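## Task

Take tube A (violet cap) out of rack RK slot D4 and set it upright near the centre of the balance pan. Close the balance door and press PRINT. Then seat tube A fully, down to the bottom, in bore A3 of dry block DB, and leave the balance door closed. Other people's tubes must not be gripped and must stay seated in their bores and wells. Every station must stay upright and level on the bench mat. Nothing may count on the robot holding it in place at the end. Finish with the gripper open and the arm moved away.

## Robot and tools

Robot: one 7-joint Kinova Gen3 arm carrying a Robotiq 2F-85 two-finger gripper and a wrist camera. Since there is a single arm, every motion command is one row of 8 numbers.

Scene frame: the origin is on the table top directly below the arm base. +z points up, and +y points left when you face along +x. The state line reports end_effector_position in metres and end_effector_quat_wxyz in this frame. That point lies midway between the closed finger pads. At long reach the printed position may be somewhat off. Gripper frame: +z runs out along the fingers and y is the direction the pads close in. Closed fingertips reach about 19 mm past the reported point, open ones about 6 mm. While closing, the tips also travel about 13 mm further out, so leave that much room above a surface.

Stations: rack RK sits closest to the base. Behind it, from left to right, are MG, SP, DB, BAL and MX. None is fastened down. Viewed from a station's front, row A is the closest row and column 1 is the leftmost. The balance door is the top glass pane: sliding it away from you opens it, and pulling it toward you closes it. PRINT is the white key on the sloped front. A green lamp lights when PRINT is pressed with the door closed.

The row is [dx, dy, dz, rx, ry, rz, position, speed], each number between -1 and 1. The first six are an offset, not a pose. They are expressed in the gripper's own axes and measured from the gripper pose in the most recent result that showed it. Before any such result exists in a scene, and for the second or later call within one reply, they are measured from where the robot is when the action starts. A value of 1.0 means 0.6 m of translation or 180 degrees of rotation. rx, ry and rz together form one rotation vector. Each step's command is clipped to within 70 mm and 16 degrees of the measured pose. An all-zero offset pulls the arm back to its reference pose; it does not hold still. Because offsets count from the measured pose, repeating a small push against something rigid does not press harder, but against something yielding it goes further.

position (absolute finger setting): +1 is fully open (85 mm) and 0 is about 41 mm. The pads touch at about -0.8, and -1 closes until something blocks them. For a firm grip, send -1 and keep sending it. For a soft grip, open first, then close to slightly narrower than the object. To release, send a value wider than the object. speed is how fast the pads move: about 20 mm/s at -1, 85 at 0 and 150 at +1. Full-close force is roughly 190 to 235 N per pad. position_measured_pct is about 50 - 50*position, so 0 means fully open. If it stops below about 90, something is held or blocking the pads; near 90 the pads have closed on nothing or on something very thin.

Tools:
- execute_actions {actions, pictures}: actions holds at most one item. An empty list just reports the current state. {rows:[...], steps:n} runs up to 15 control steps of 1/30 s each; each row lasts one step and the last row repeats. {steps:n} with no rows waits up to 300 steps, counted from the last result, and your reply time is included.
- move {target: one 8-number row as above, speed: m/s from 0.002 to 0.5, default 0.25, rotation capped at twice that in rad/s}: drives along a straight path lasting 0.5 to 10 s and does not avoid obstacles. The finger numbers are applied at the start. The result adds a move: line with the outcome (done, off_target, moving, held, fault), the limits that acted (paced = the pose was clipped; held = some steps were blocked), and the distance left to the target. Faster moves hit harder on contact, and aiming further past a contact presses harder.
- wait {seconds: 0 to 10}: nothing new is sent during it.
- zoom_image {camera: cam_high, cam_low or cam_wrist, region: [x0,y0,x1,y1] pixels, at most 504x504}: gives a closer view. Each camera image is 896x504.
- read_manual {section:"licences"}: returns licence text only.
- finished_scene {scene: 1 or 2}: grades the scene and moves on. It cannot be undone. Replying without any tool call ends all scenes.

Result lines: Hand target shows the pose the controller is heading for. pose unreachable means the clearance check altered or blocked the command, and HELD marks the steps where that happened. Joint positions are listed from base to wrist. A large move may still be short of its target when the result arrives, so read the pose and send the rest.

Things to avoid: anything leaving the table ends the scene. Also avoid drops, slips, slams, hard hits and strong pushes. If contact torque reaches a joint's load limit (49.1 N m on the first four joints, 30.9 N m on the wrist joints, including any held weight), the arm halts for 10 s and the rest of the call is skipped. Holding loads heats the motors: a MOTOR HOT warning appears at 60 C, and at 75 C an OVER-TEMPERATURE FAULT makes the arm sag. Loose objects may occasionally get nudged by an outside push. Seat tubes all the way down in their bores, and keep other people's tubes and every station undisturbed.

Each tool is called after "Call:" as name([rows], argument=value, ...), one row to a line, values as JSON.

## Session

Call:
execute_actions(actions=[])

Scene clock: 0.00 s of 12600.00 s.
end_effector_position=(+0.6981, +0.2396, +0.3401) position_measured_pct=0.0 end_effector_quat_wxyz=(-0.296, +0.717, -0.627, -0.074)
Joint positions: [ 0.055  0.885 -0.553  0.913 -0.049  0.997  3.061]
Joint velocities: [ 0.     0.    -0.002  0.    -0.     0.001 -0.   ]
Motor temperatures (°C, as the motors report them): [30 29 27 33 33 36 40]
Hand target: +0.698, +0.240, +0.340; -0.296, +0.717, -0.627, -0.074

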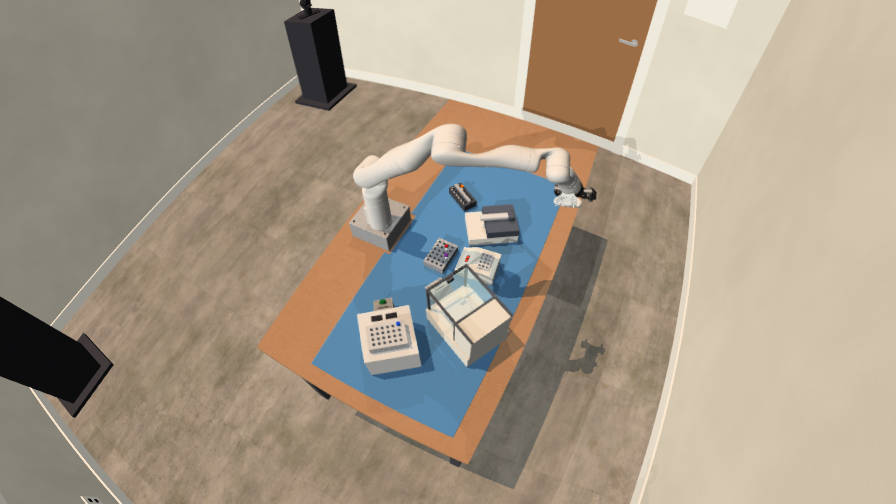

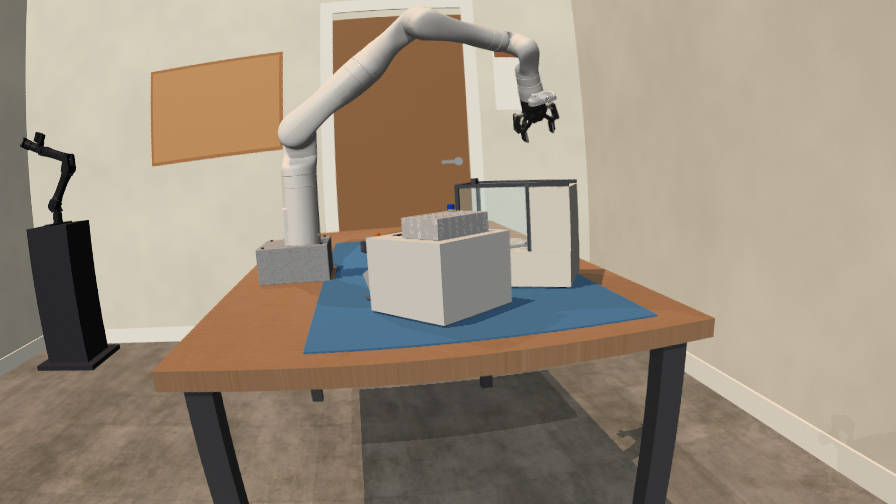

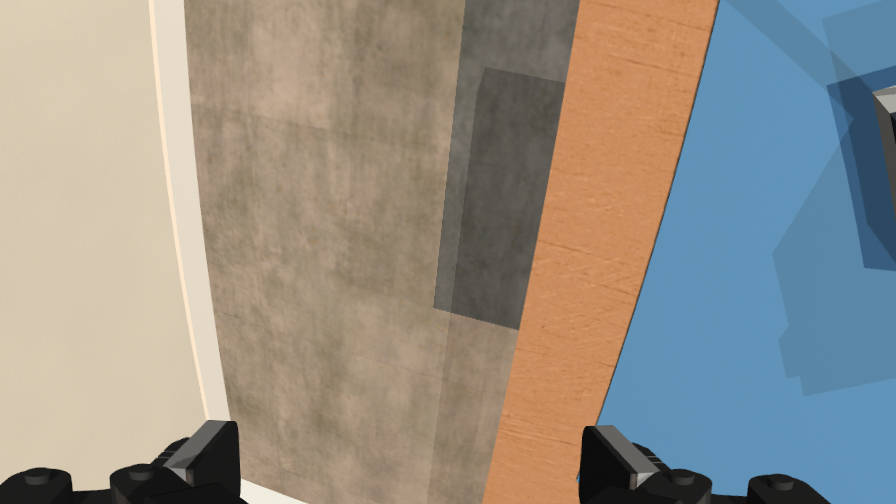

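Call:
zoom_image(camera="cam_high", region=[340, 160, 620, 380])

Region (340, 160, 620, 380) of cam_high's 896x504 image, scaled by 1.800, with more detail than that image has; it fills the top 396 rows of this view, and the rest is white.

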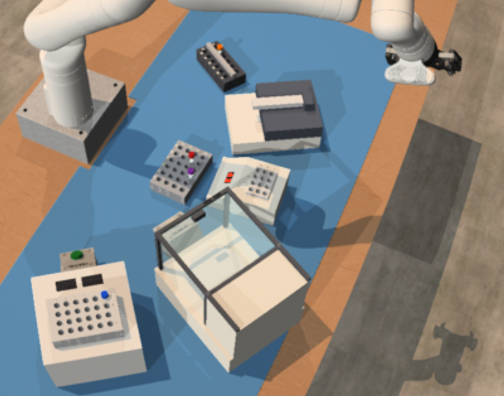

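Call:
move(target=[0.12, 0.58, -0.532, -0.208, 0.052, -0.442, 1, 0], speed=0.3)

Scene clock: 33.53 s of 12600.00 s.
end_effector_position=(+0.3003, -0.0011, +0.4485) position_measured_pct=0.0 end_effector_quat_wxyz=(-0.001, +1.000, +0.000, +0.000)
Joint positions: [ 0.703 -0.01  -0.753  1.69  -0.009  1.461  4.657]
Joint velocities: [ 0.005 -0.012  0.006  0.001 -0.006 -0.001  0.008]
Motor temperatures (°C, as the motors report them): [30 31 27 33 33 36 40]
Hand target: +0.300, -0.001, +0.449; -0.000, +1.000, -0.000, +0.001
Off the commanded pose: 0.002 m, 0 deg.
move: done

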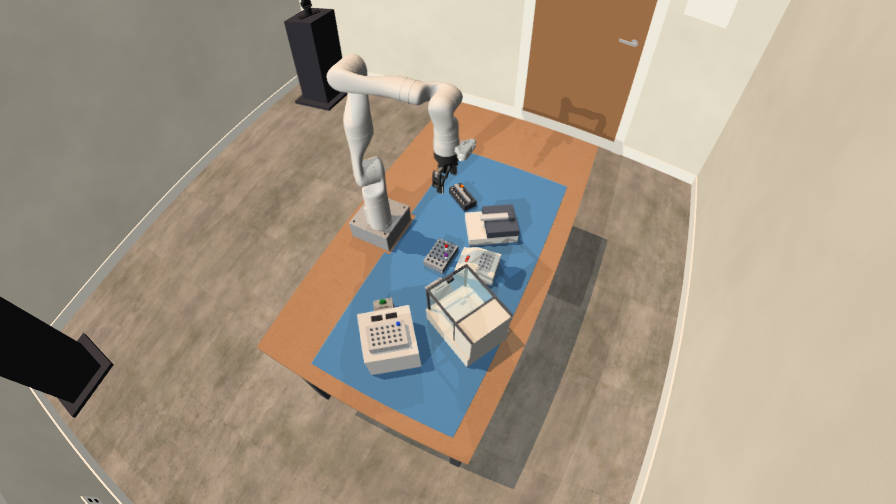

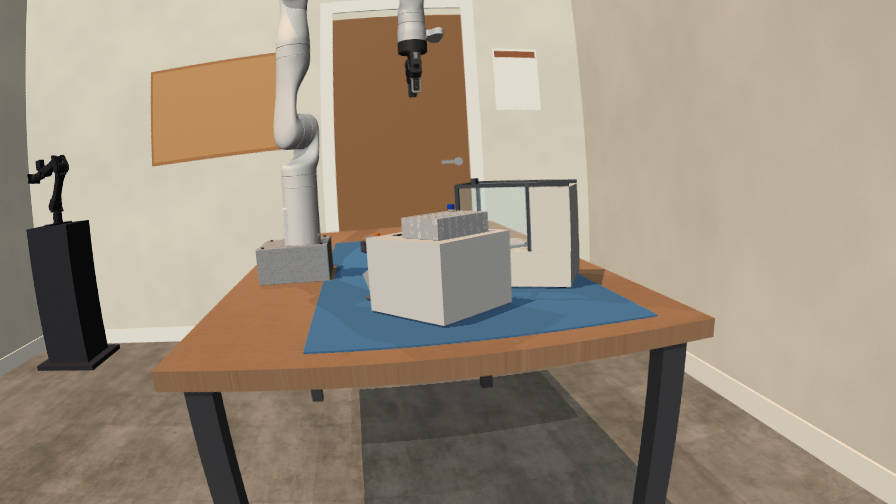

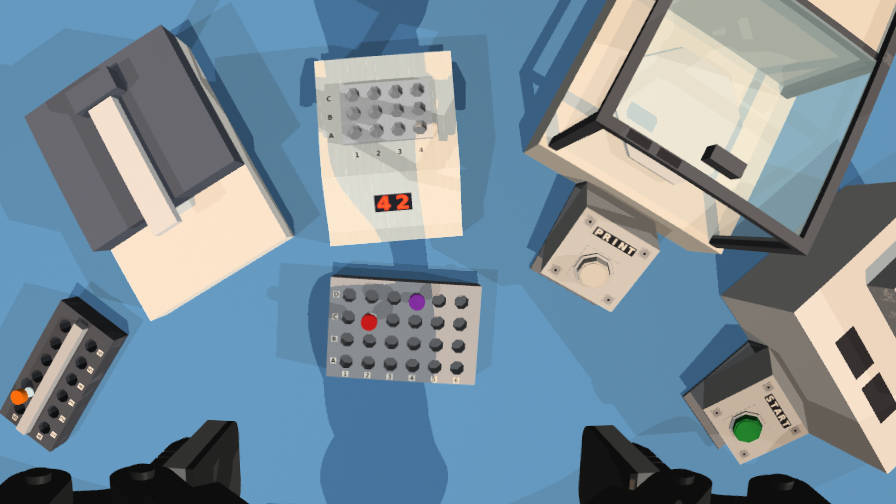

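Call:
move(target=[0.033, -0.035, 0.333, 0, 0, 0, 1, 0])

Scene clock: 52.30 s of 12600.00 s.
end_effector_position=(+0.3205, +0.0193, +0.2492) position_measured_pct=0.0 end_effector_quat_wxyz=(+0.000, +1.000, -0.000, +0.001)
Joint positions: [ 0.497  0.314 -0.772  2.1    0.294  0.836  4.255]
Joint velocities: [-0.008  0.008 -0.003  0.001  0.005 -0.001 -0.006]
Motor temperatures (°C, as the motors report them): [30 31 27 33 33 36 40]
Hand target: +0.320, +0.020, +0.249; +0.000, +1.000, +0.000, +0.000
Off the commanded pose: 0.001 m, 0 deg.
move: done

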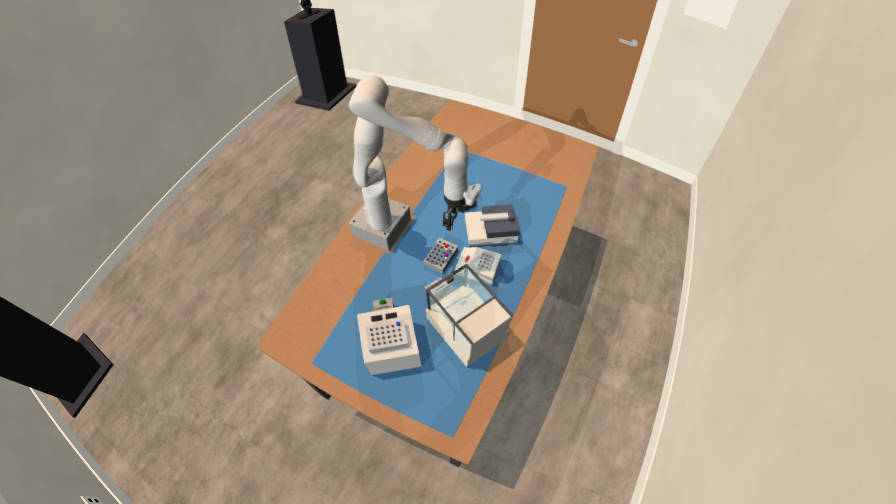

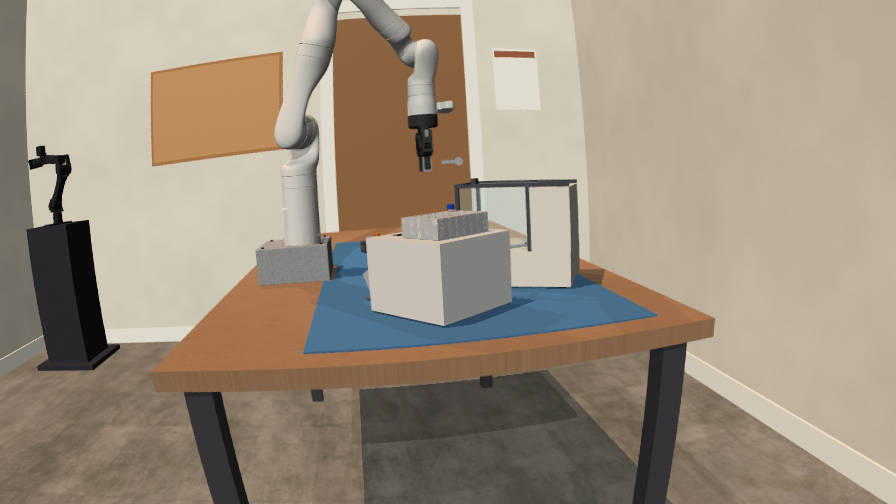

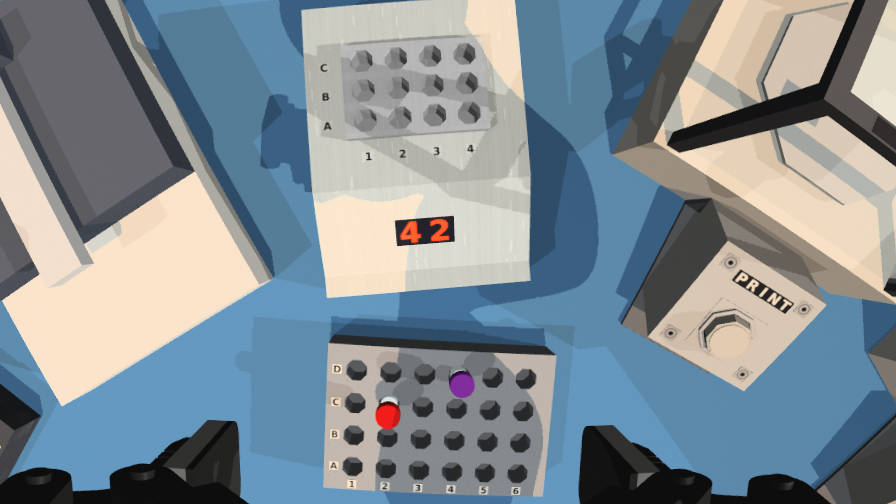

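Call:
move(target=[-0.034, 0.04, 0.165, 0, 0, 0, 0.3, 0])

Scene clock: 76.03 s of 12600.00 s.
end_effector_position=(+0.3007, -0.0052, +0.1505) position_measured_pct=34.9 end_effector_quat_wxyz=(+0.000, +1.000, -0.001, +0.001)
Joint positions: [ 0.386  0.504 -0.58   2.294  0.596  0.491  4.03 ]
Joint velocities: [-0.013  0.004  0.002  0.002  0.009 -0.003 -0.01 ]
Motor temperatures (°C, as the motors report them): [30 31 27 33 33 36 40]
Hand target: +0.301, -0.005, +0.150; +0.000, +1.000, -0.000, +0.001
Off the commanded pose: 0.001 m, 0 deg.
move: done

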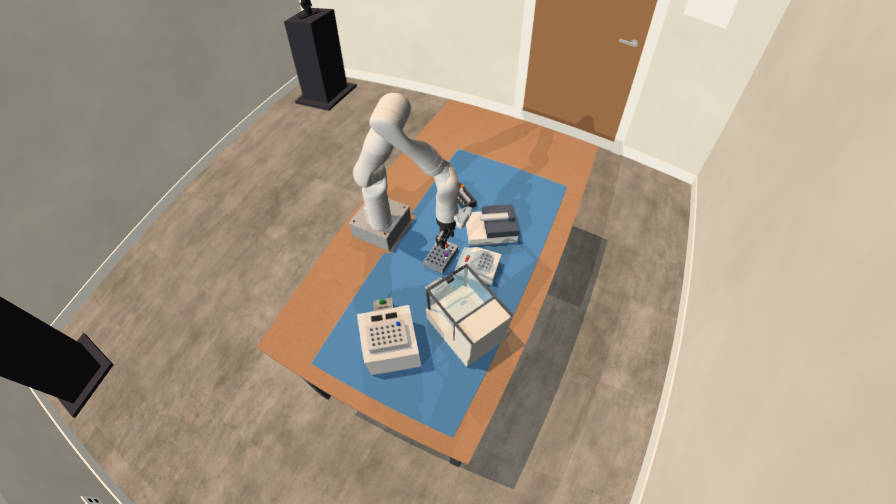

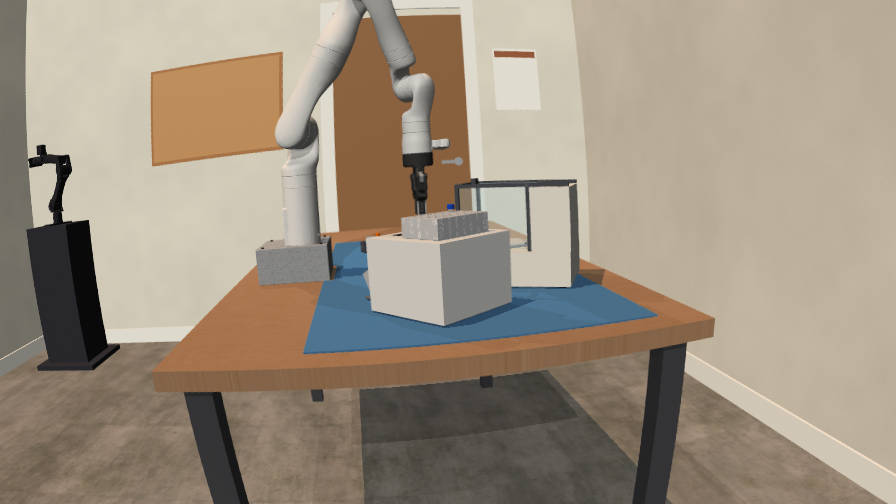

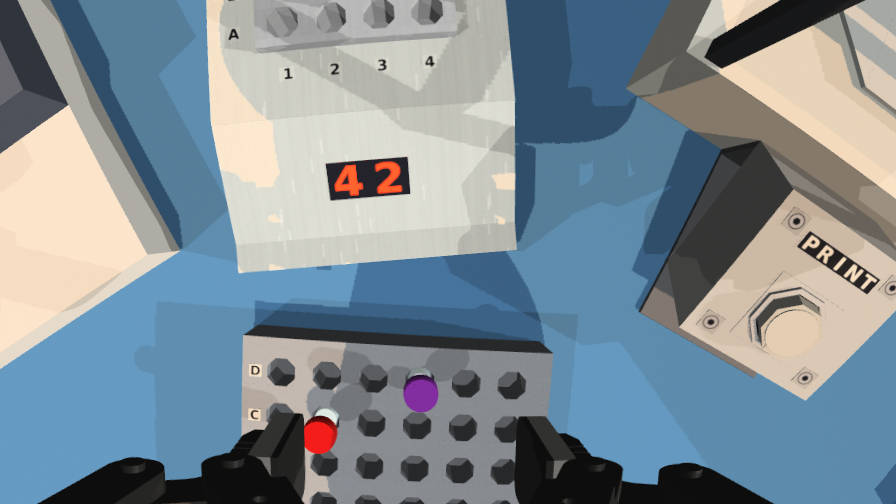

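Call:
move(target=[-0.0105, 0.0063, 0.1, 0, 0, 0, -0.25, 0], speed=0.15)

Scene clock: 96.83 s of 12600.00 s.
end_effector_position=(+0.2949, -0.0097, +0.0908) position_measured_pct=62.3 end_effector_quat_wxyz=(+0.000, +1.000, -0.002, +0.001)
Joint positions: [ 0.192  0.649 -0.314  2.356  0.866  0.247  3.789]
Joint velocities: [-0.035  0.002  0.026  0.007  0.023 -0.022 -0.027]
Motor temperatures (°C, as the motors report them): [30 31 27 33 33 36 40]
Hand target: +0.295, -0.009, +0.091; +0.000, +1.000, -0.001, +0.001
Off the commanded pose: 0.001 m, 0 deg.
move: done

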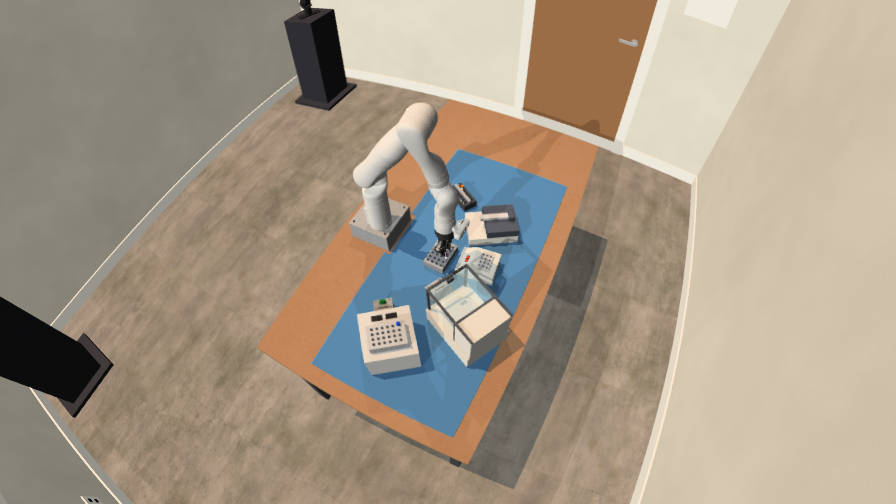

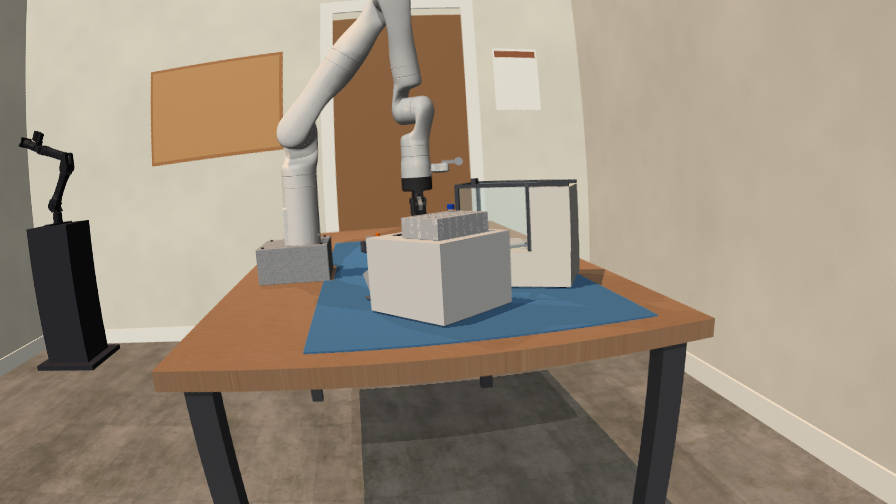

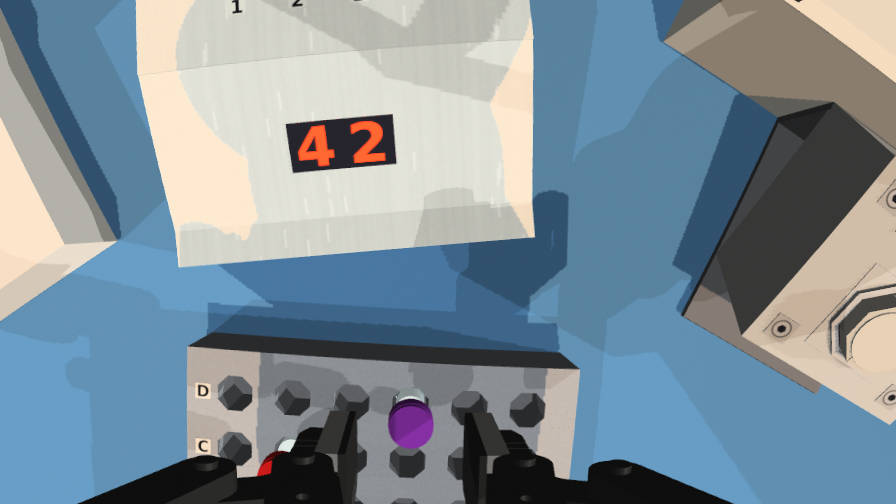

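Call:
move(target=[-0.002, 0, 0.081, 0, 0, 0, -0.25, 0], speed=0.06)

Call:
execute_actions([
  {"rows": [[0,0,0,0,0,0,-1,0]], "steps": 12},
])

Scene clock: 105.33 s of 12600.00 s.
end_effector_position=(+0.2939, -0.0096, +0.0511) position_measured_pct=62.3 end_effector_quat_wxyz=(+0.000, +1.000, -0.002, +0.007)
Joint positions: [-0.082  0.77   0.05   2.384  1.    -0.041  3.656]
Joint velocities: [-0.081  0.006  0.103  0.022 -0.021 -0.081  0.01 ]
Motor temperatures (°C, as the motors report them): [30 31 27 33 33 36 40]
Hand target: +0.294, -0.010, +0.043; +0.000, +1.000, -0.002, +0.001
Off the commanded pose: 0.009 m, 1 deg.
move: off_target

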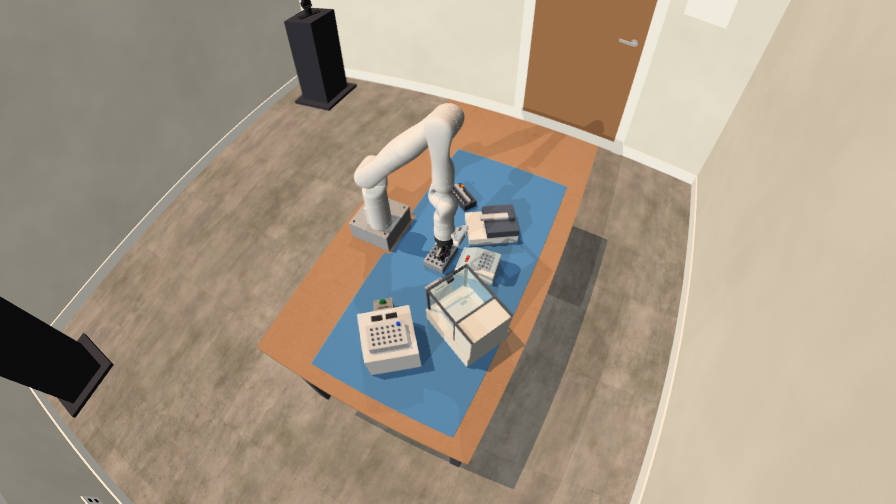

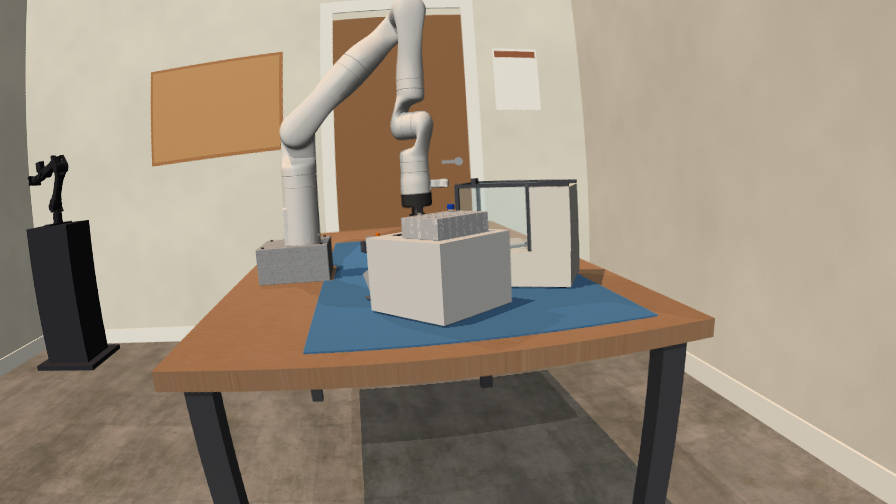

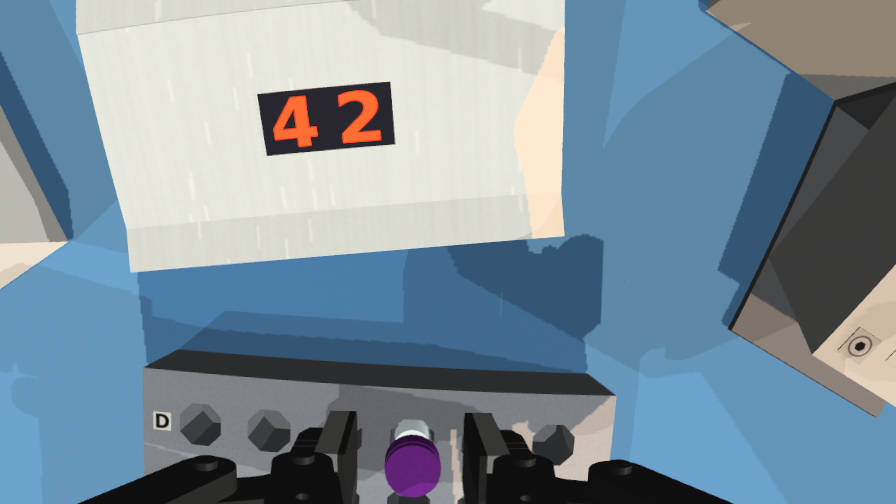

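Scene clock: 105.73 s of 12600.00 s.
end_effector_position=(+0.2957, -0.0100, +0.0528) position_measured_pct=82.9 end_effector_quat_wxyz=(+0.000, +1.000, -0.002, +0.009)
Joint positions: [-0.081  0.764  0.051  2.384  0.999 -0.041  3.656]
Joint velocities: [ 0.001 -0.     0.001 -0.    -0.     0.001 -0.001]
Motor temperatures (°C, as the motors report them): [30 31 27 33 33 36 40]
Hand target: +0.294, -0.010, +0.051; +0.000, +1.000, -0.002, +0.007
Off the commanded pose: 0.002 m, 0 deg.
Steps of this call (steps 1 to 12: all 12 steps of this action). Readings (end_effector_position | what the end effector reports):
1: (+0.2939, -0.0098, +0.0514) | position_measured_pct=62.3
2: (+0.2945, -0.0100, +0.0523) | position_measured_pct=62.7
4: (+0.2962, -0.0098, +0.0529) | position_measured_pct=66.7
8: (+0.2957, -0.0100, +0.0527) | position_measured_pct=78.2
12: the state above

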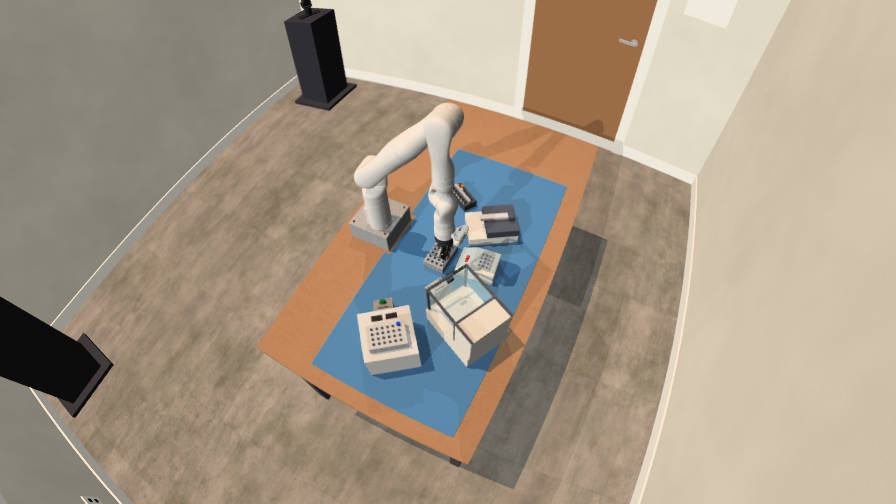

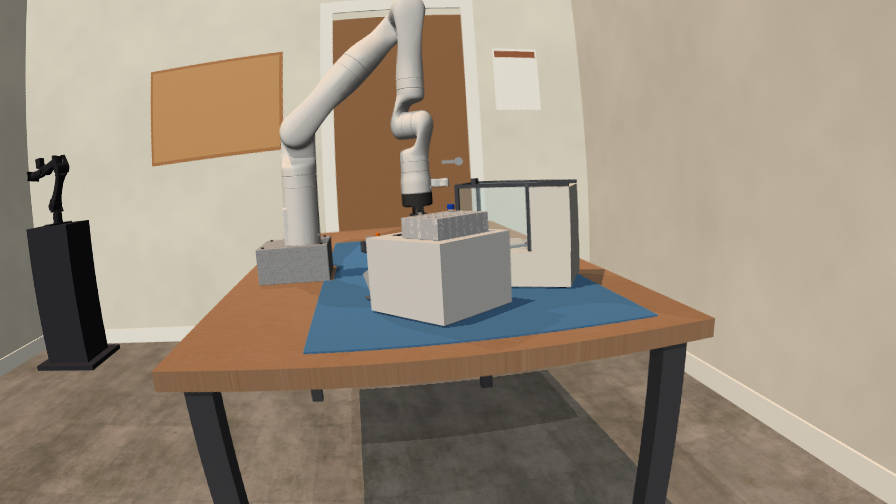

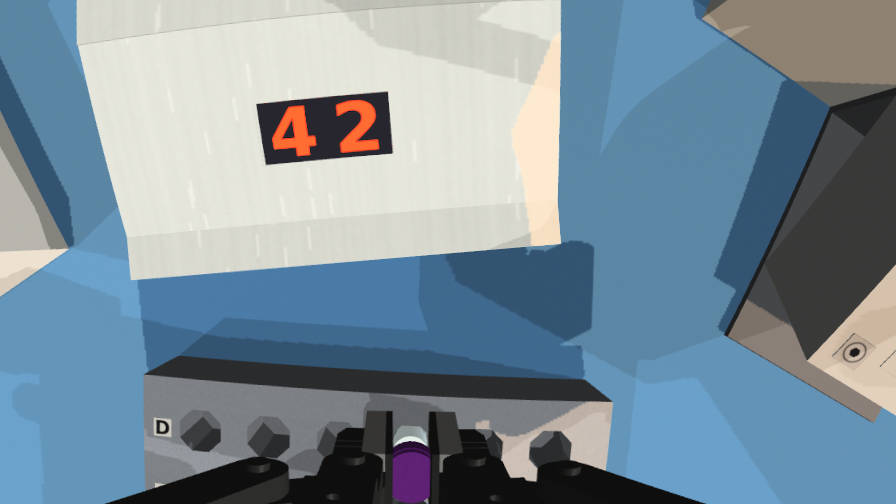

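Call:
execute_actions([
  {"rows": [[0,0,0,0,0,0,-0.25,0]], "steps": 10},
], pictures=false)

Call:
move(target=[0.2, 0.2, -0.66, 0, 0, 0, -0.25, 0], speed=0.25)

Scene clock: 127.87 s of 12600.00 s.
end_effector_position=(+0.2958, -0.0100, +0.0529) position_measured_pct=63.5 end_effector_quat_wxyz=(+0.000, +1.000, -0.002, +0.009)
Joint positions: [-0.081  0.764  0.051  2.384  0.999 -0.041  3.656]
Joint velocities: [-0.     0.001  0.    -0.001 -0.002  0.001 -0.   ]
Motor temperatures (°C, as the motors report them): [30 31 27 33 33 36 40]
Hand target: +0.296, -0.010, +0.053; +0.000, +1.000, -0.002, +0.009
Off the commanded pose: 0.000 m, 0 deg.
Steps of this call (steps 1 to 654: nothing new was sent; steps 655 to 664: all 10 steps of this action). Readings (end_effector_position | what the end effector reports):
655: (+0.2959, -0.0100, +0.0530) | position_measured_pct=82.9
656: (+0.2960, -0.0099, +0.0532) | position_measured_pct=82.9
658: (+0.2960, -0.0099, +0.0531) | position_measured_pct=78.2
662: (+0.2958, -0.0099, +0.0529) | position_measured_pct=67.1
664: the state above

Scene clock: 130.47 s of 12600.00 s.
end_effector_position=(+0.4073, -0.1295, +0.4508) position_measured_pct=62.3 end_effector_quat_wxyz=(-0.001, +1.000, -0.002, +0.009)
Joint positions: [ 0.581  0.288 -0.449  1.355  0.12   1.51   4.845]
Joint velocities: [-0.004  0.012 -0.001 -0.01   0.002  0.008 -0.001]
Motor temperatures (°C, as the motors report them): [30 31 27 33 33 36 40]
Hand target: +0.408, -0.129, +0.450; -0.001, +1.000, -0.002, +0.009
Off the commanded pose: 0.001 m, 0 deg.
move: done

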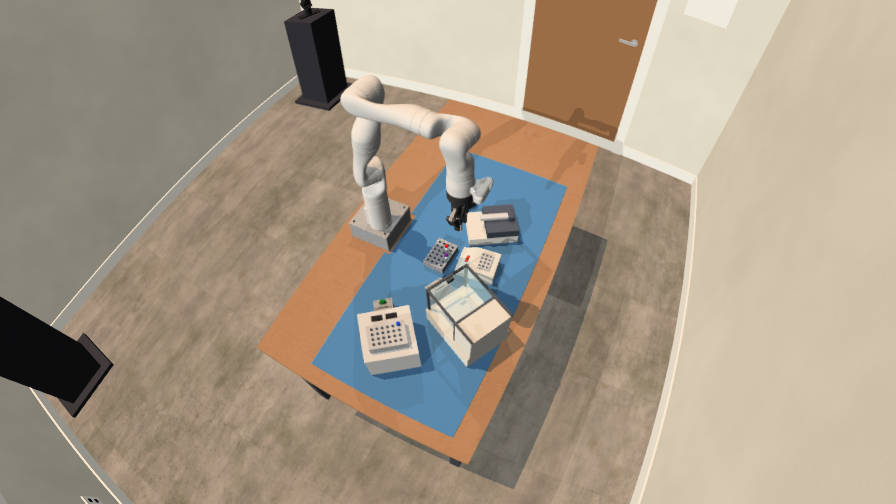

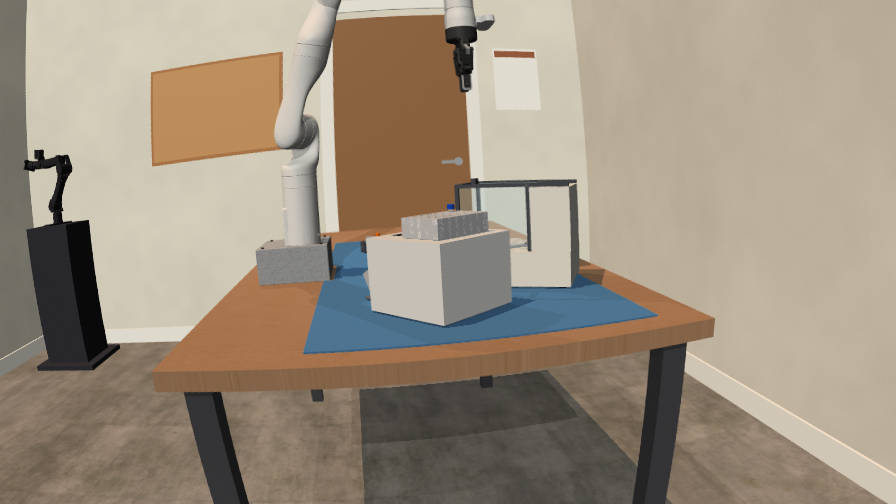

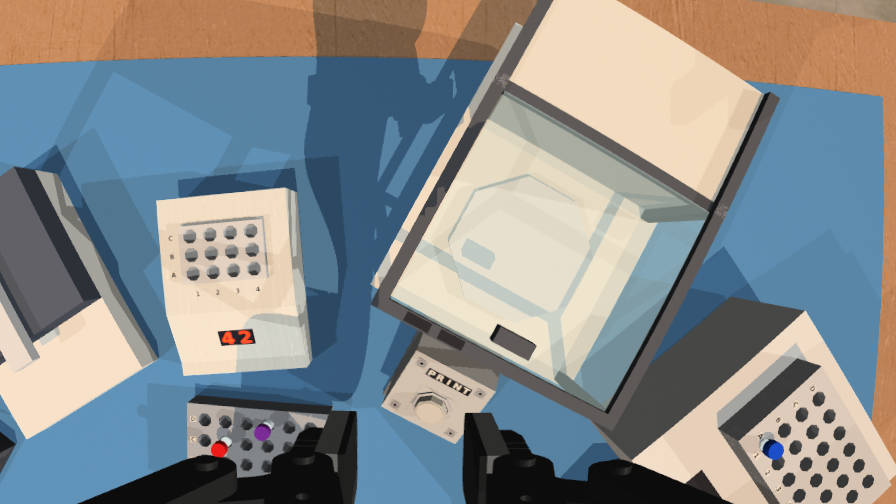

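Call:
move(target=[-0.02, 0.099, 0.252, 0, 0, -0.339, 0, 0])

Scene clock: 153.77 s of 12600.00 s.
end_effector_position=(+0.3985, -0.1885, +0.2996) position_measured_pct=50.0 end_effector_quat_wxyz=(+0.004, +0.862, +0.506, +0.008)
Joint positions: [ 0.815  0.45  -0.6    1.667  0.273  1.096  5.906]
Joint velocities: [ 0.005  0.004  0.     0.003  0.    -0.005  0.008]
Motor temperatures (°C, as the motors report them): [30 31 27 33 33 36 40]
Hand target: +0.398, -0.189, +0.299; +0.004, +0.862, +0.506, +0.008
Off the commanded pose: 0.001 m, 0 deg.
move: done

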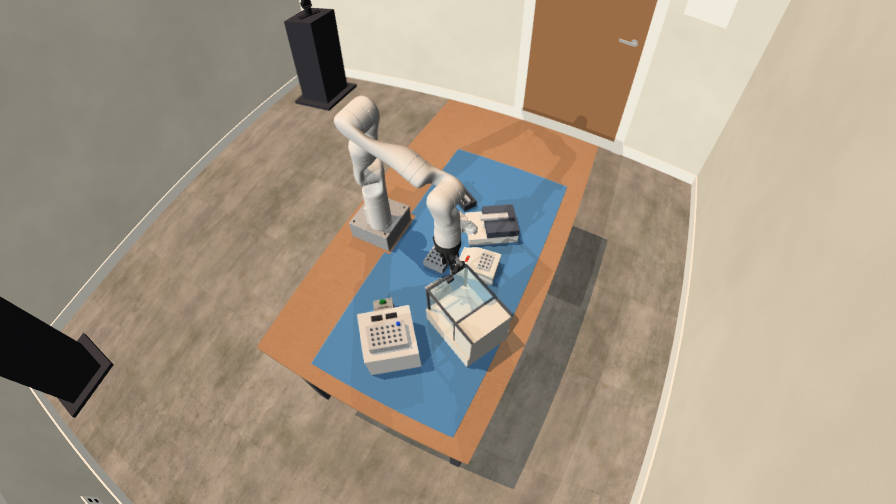

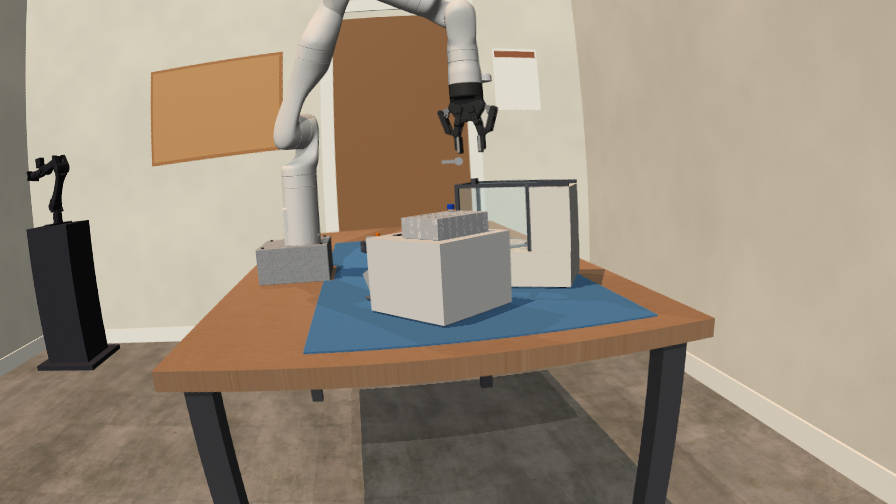

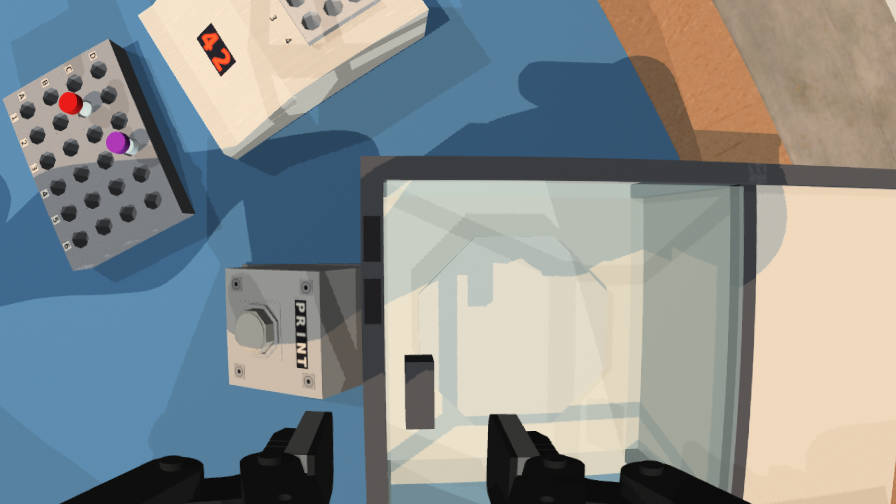

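Call:
move(target=[0, 0.0057, 0.105, 0, 0, 0, -0.35, 0], speed=0.1)

Scene clock: 165.93 s of 12600.00 s.
end_effector_position=(+0.4028, -0.1903, +0.2369) position_measured_pct=67.5 end_effector_quat_wxyz=(+0.004, +0.863, +0.506, +0.008)
Joint positions: [ 0.783  0.542 -0.564  1.751  0.343  0.933  5.847]
Joint velocities: [-0.002  0.004  0.002  0.001  0.    -0.002 -0.   ]
Motor temperatures (°C, as the motors report them): [30 31 27 33 33 36 40]
Hand target: +0.403, -0.190, +0.237; +0.004, +0.862, +0.506, +0.008
Off the commanded pose: 0.000 m, 0 deg.
move: done

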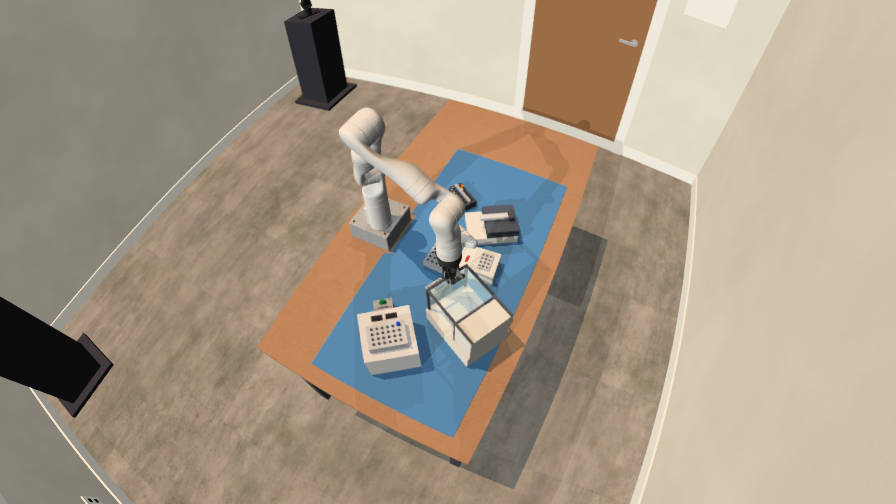

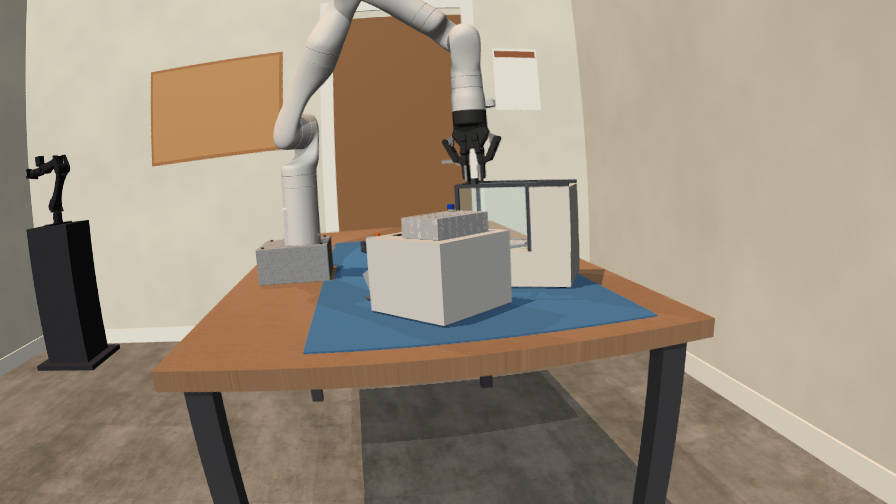

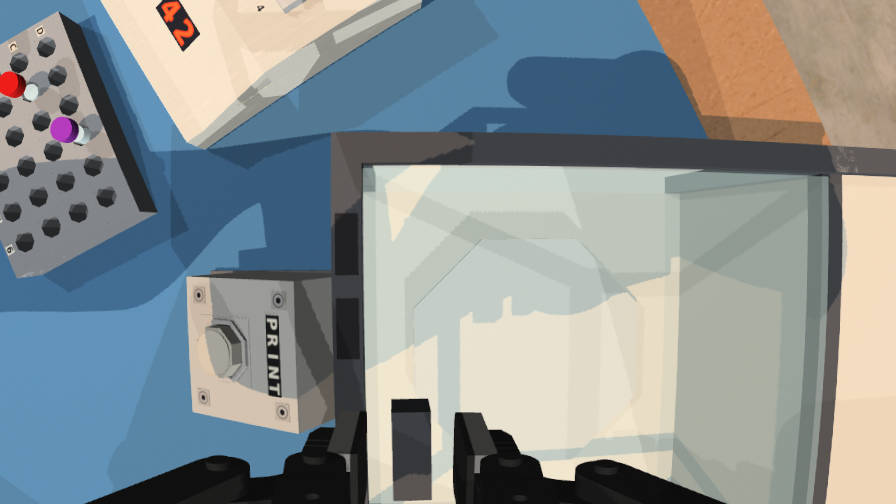

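Call:
zoom_image(camera="cam_low", region=[420, 120, 600, 220])

Region (420, 120, 600, 220) of cam_low's 896x504 image, scaled by 2.800, with more detail than that image has.

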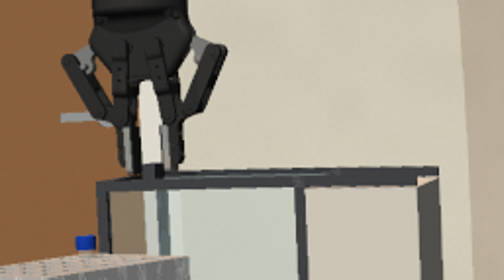

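Call:
move(target=[0, 0, 0.015, 0, 0, 0, -0.35, 0], speed=0.02)

Call:
zoom_image(camera="cam_low", region=[420, 120, 600, 220])

Scene clock: 174.50 s of 12600.00 s.
end_effector_position=(+0.4029, -0.1901, +0.2349) position_measured_pct=67.5 end_effector_quat_wxyz=(+0.008, +0.862, +0.506, +0.008)
Joint positions: [ 0.778  0.541 -0.561  1.761  0.352  0.919  5.838]
Joint velocities: [-0.    -0.002 -0.001  0.004  0.004 -0.004 -0.003]
Motor temperatures (°C, as the motors report them): [30 32 27 33 33 36 40]
Hand target: +0.403, -0.190, +0.228; +0.004, +0.863, +0.506, +0.008
Off the commanded pose: 0.007 m, 0 deg.
move: off_target

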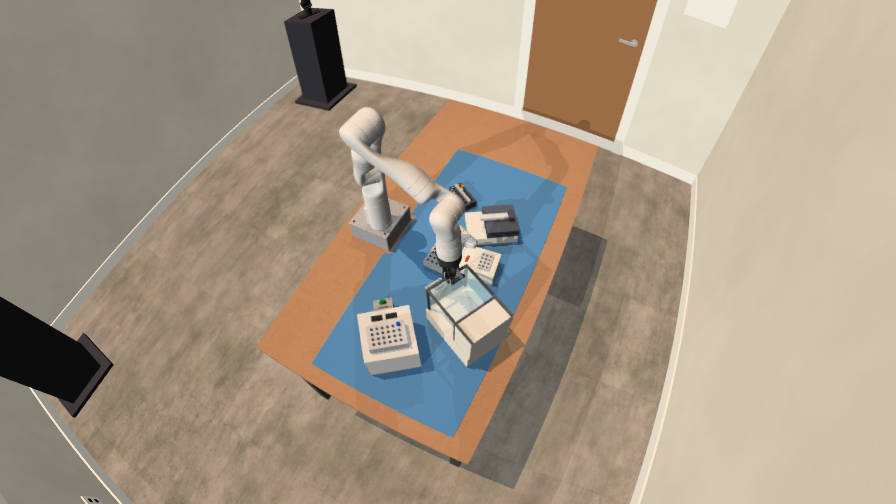

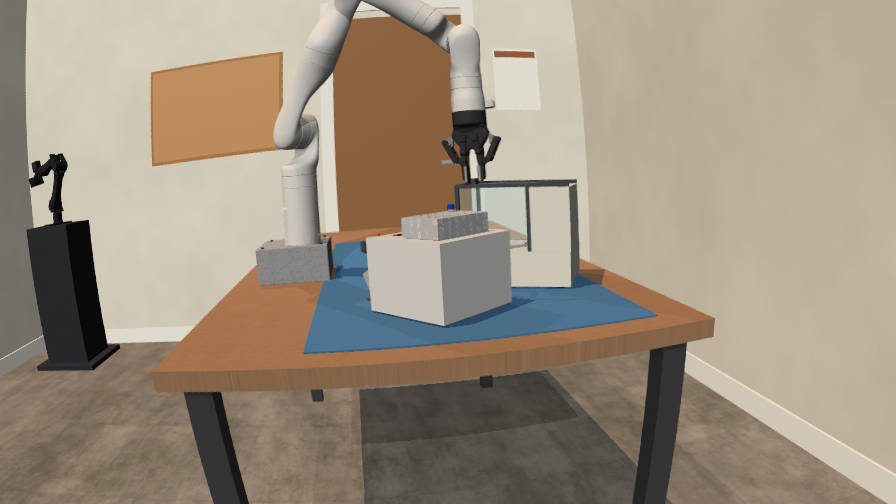

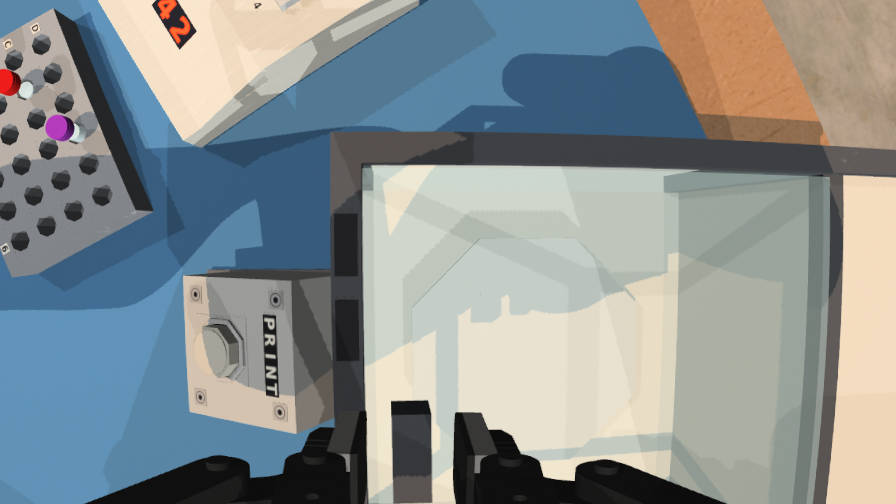

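Region (420, 120, 600, 220) of cam_low's 896x504 image, scaled by 2.800, with more detail than that image has.

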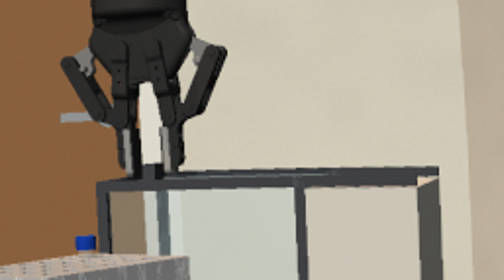

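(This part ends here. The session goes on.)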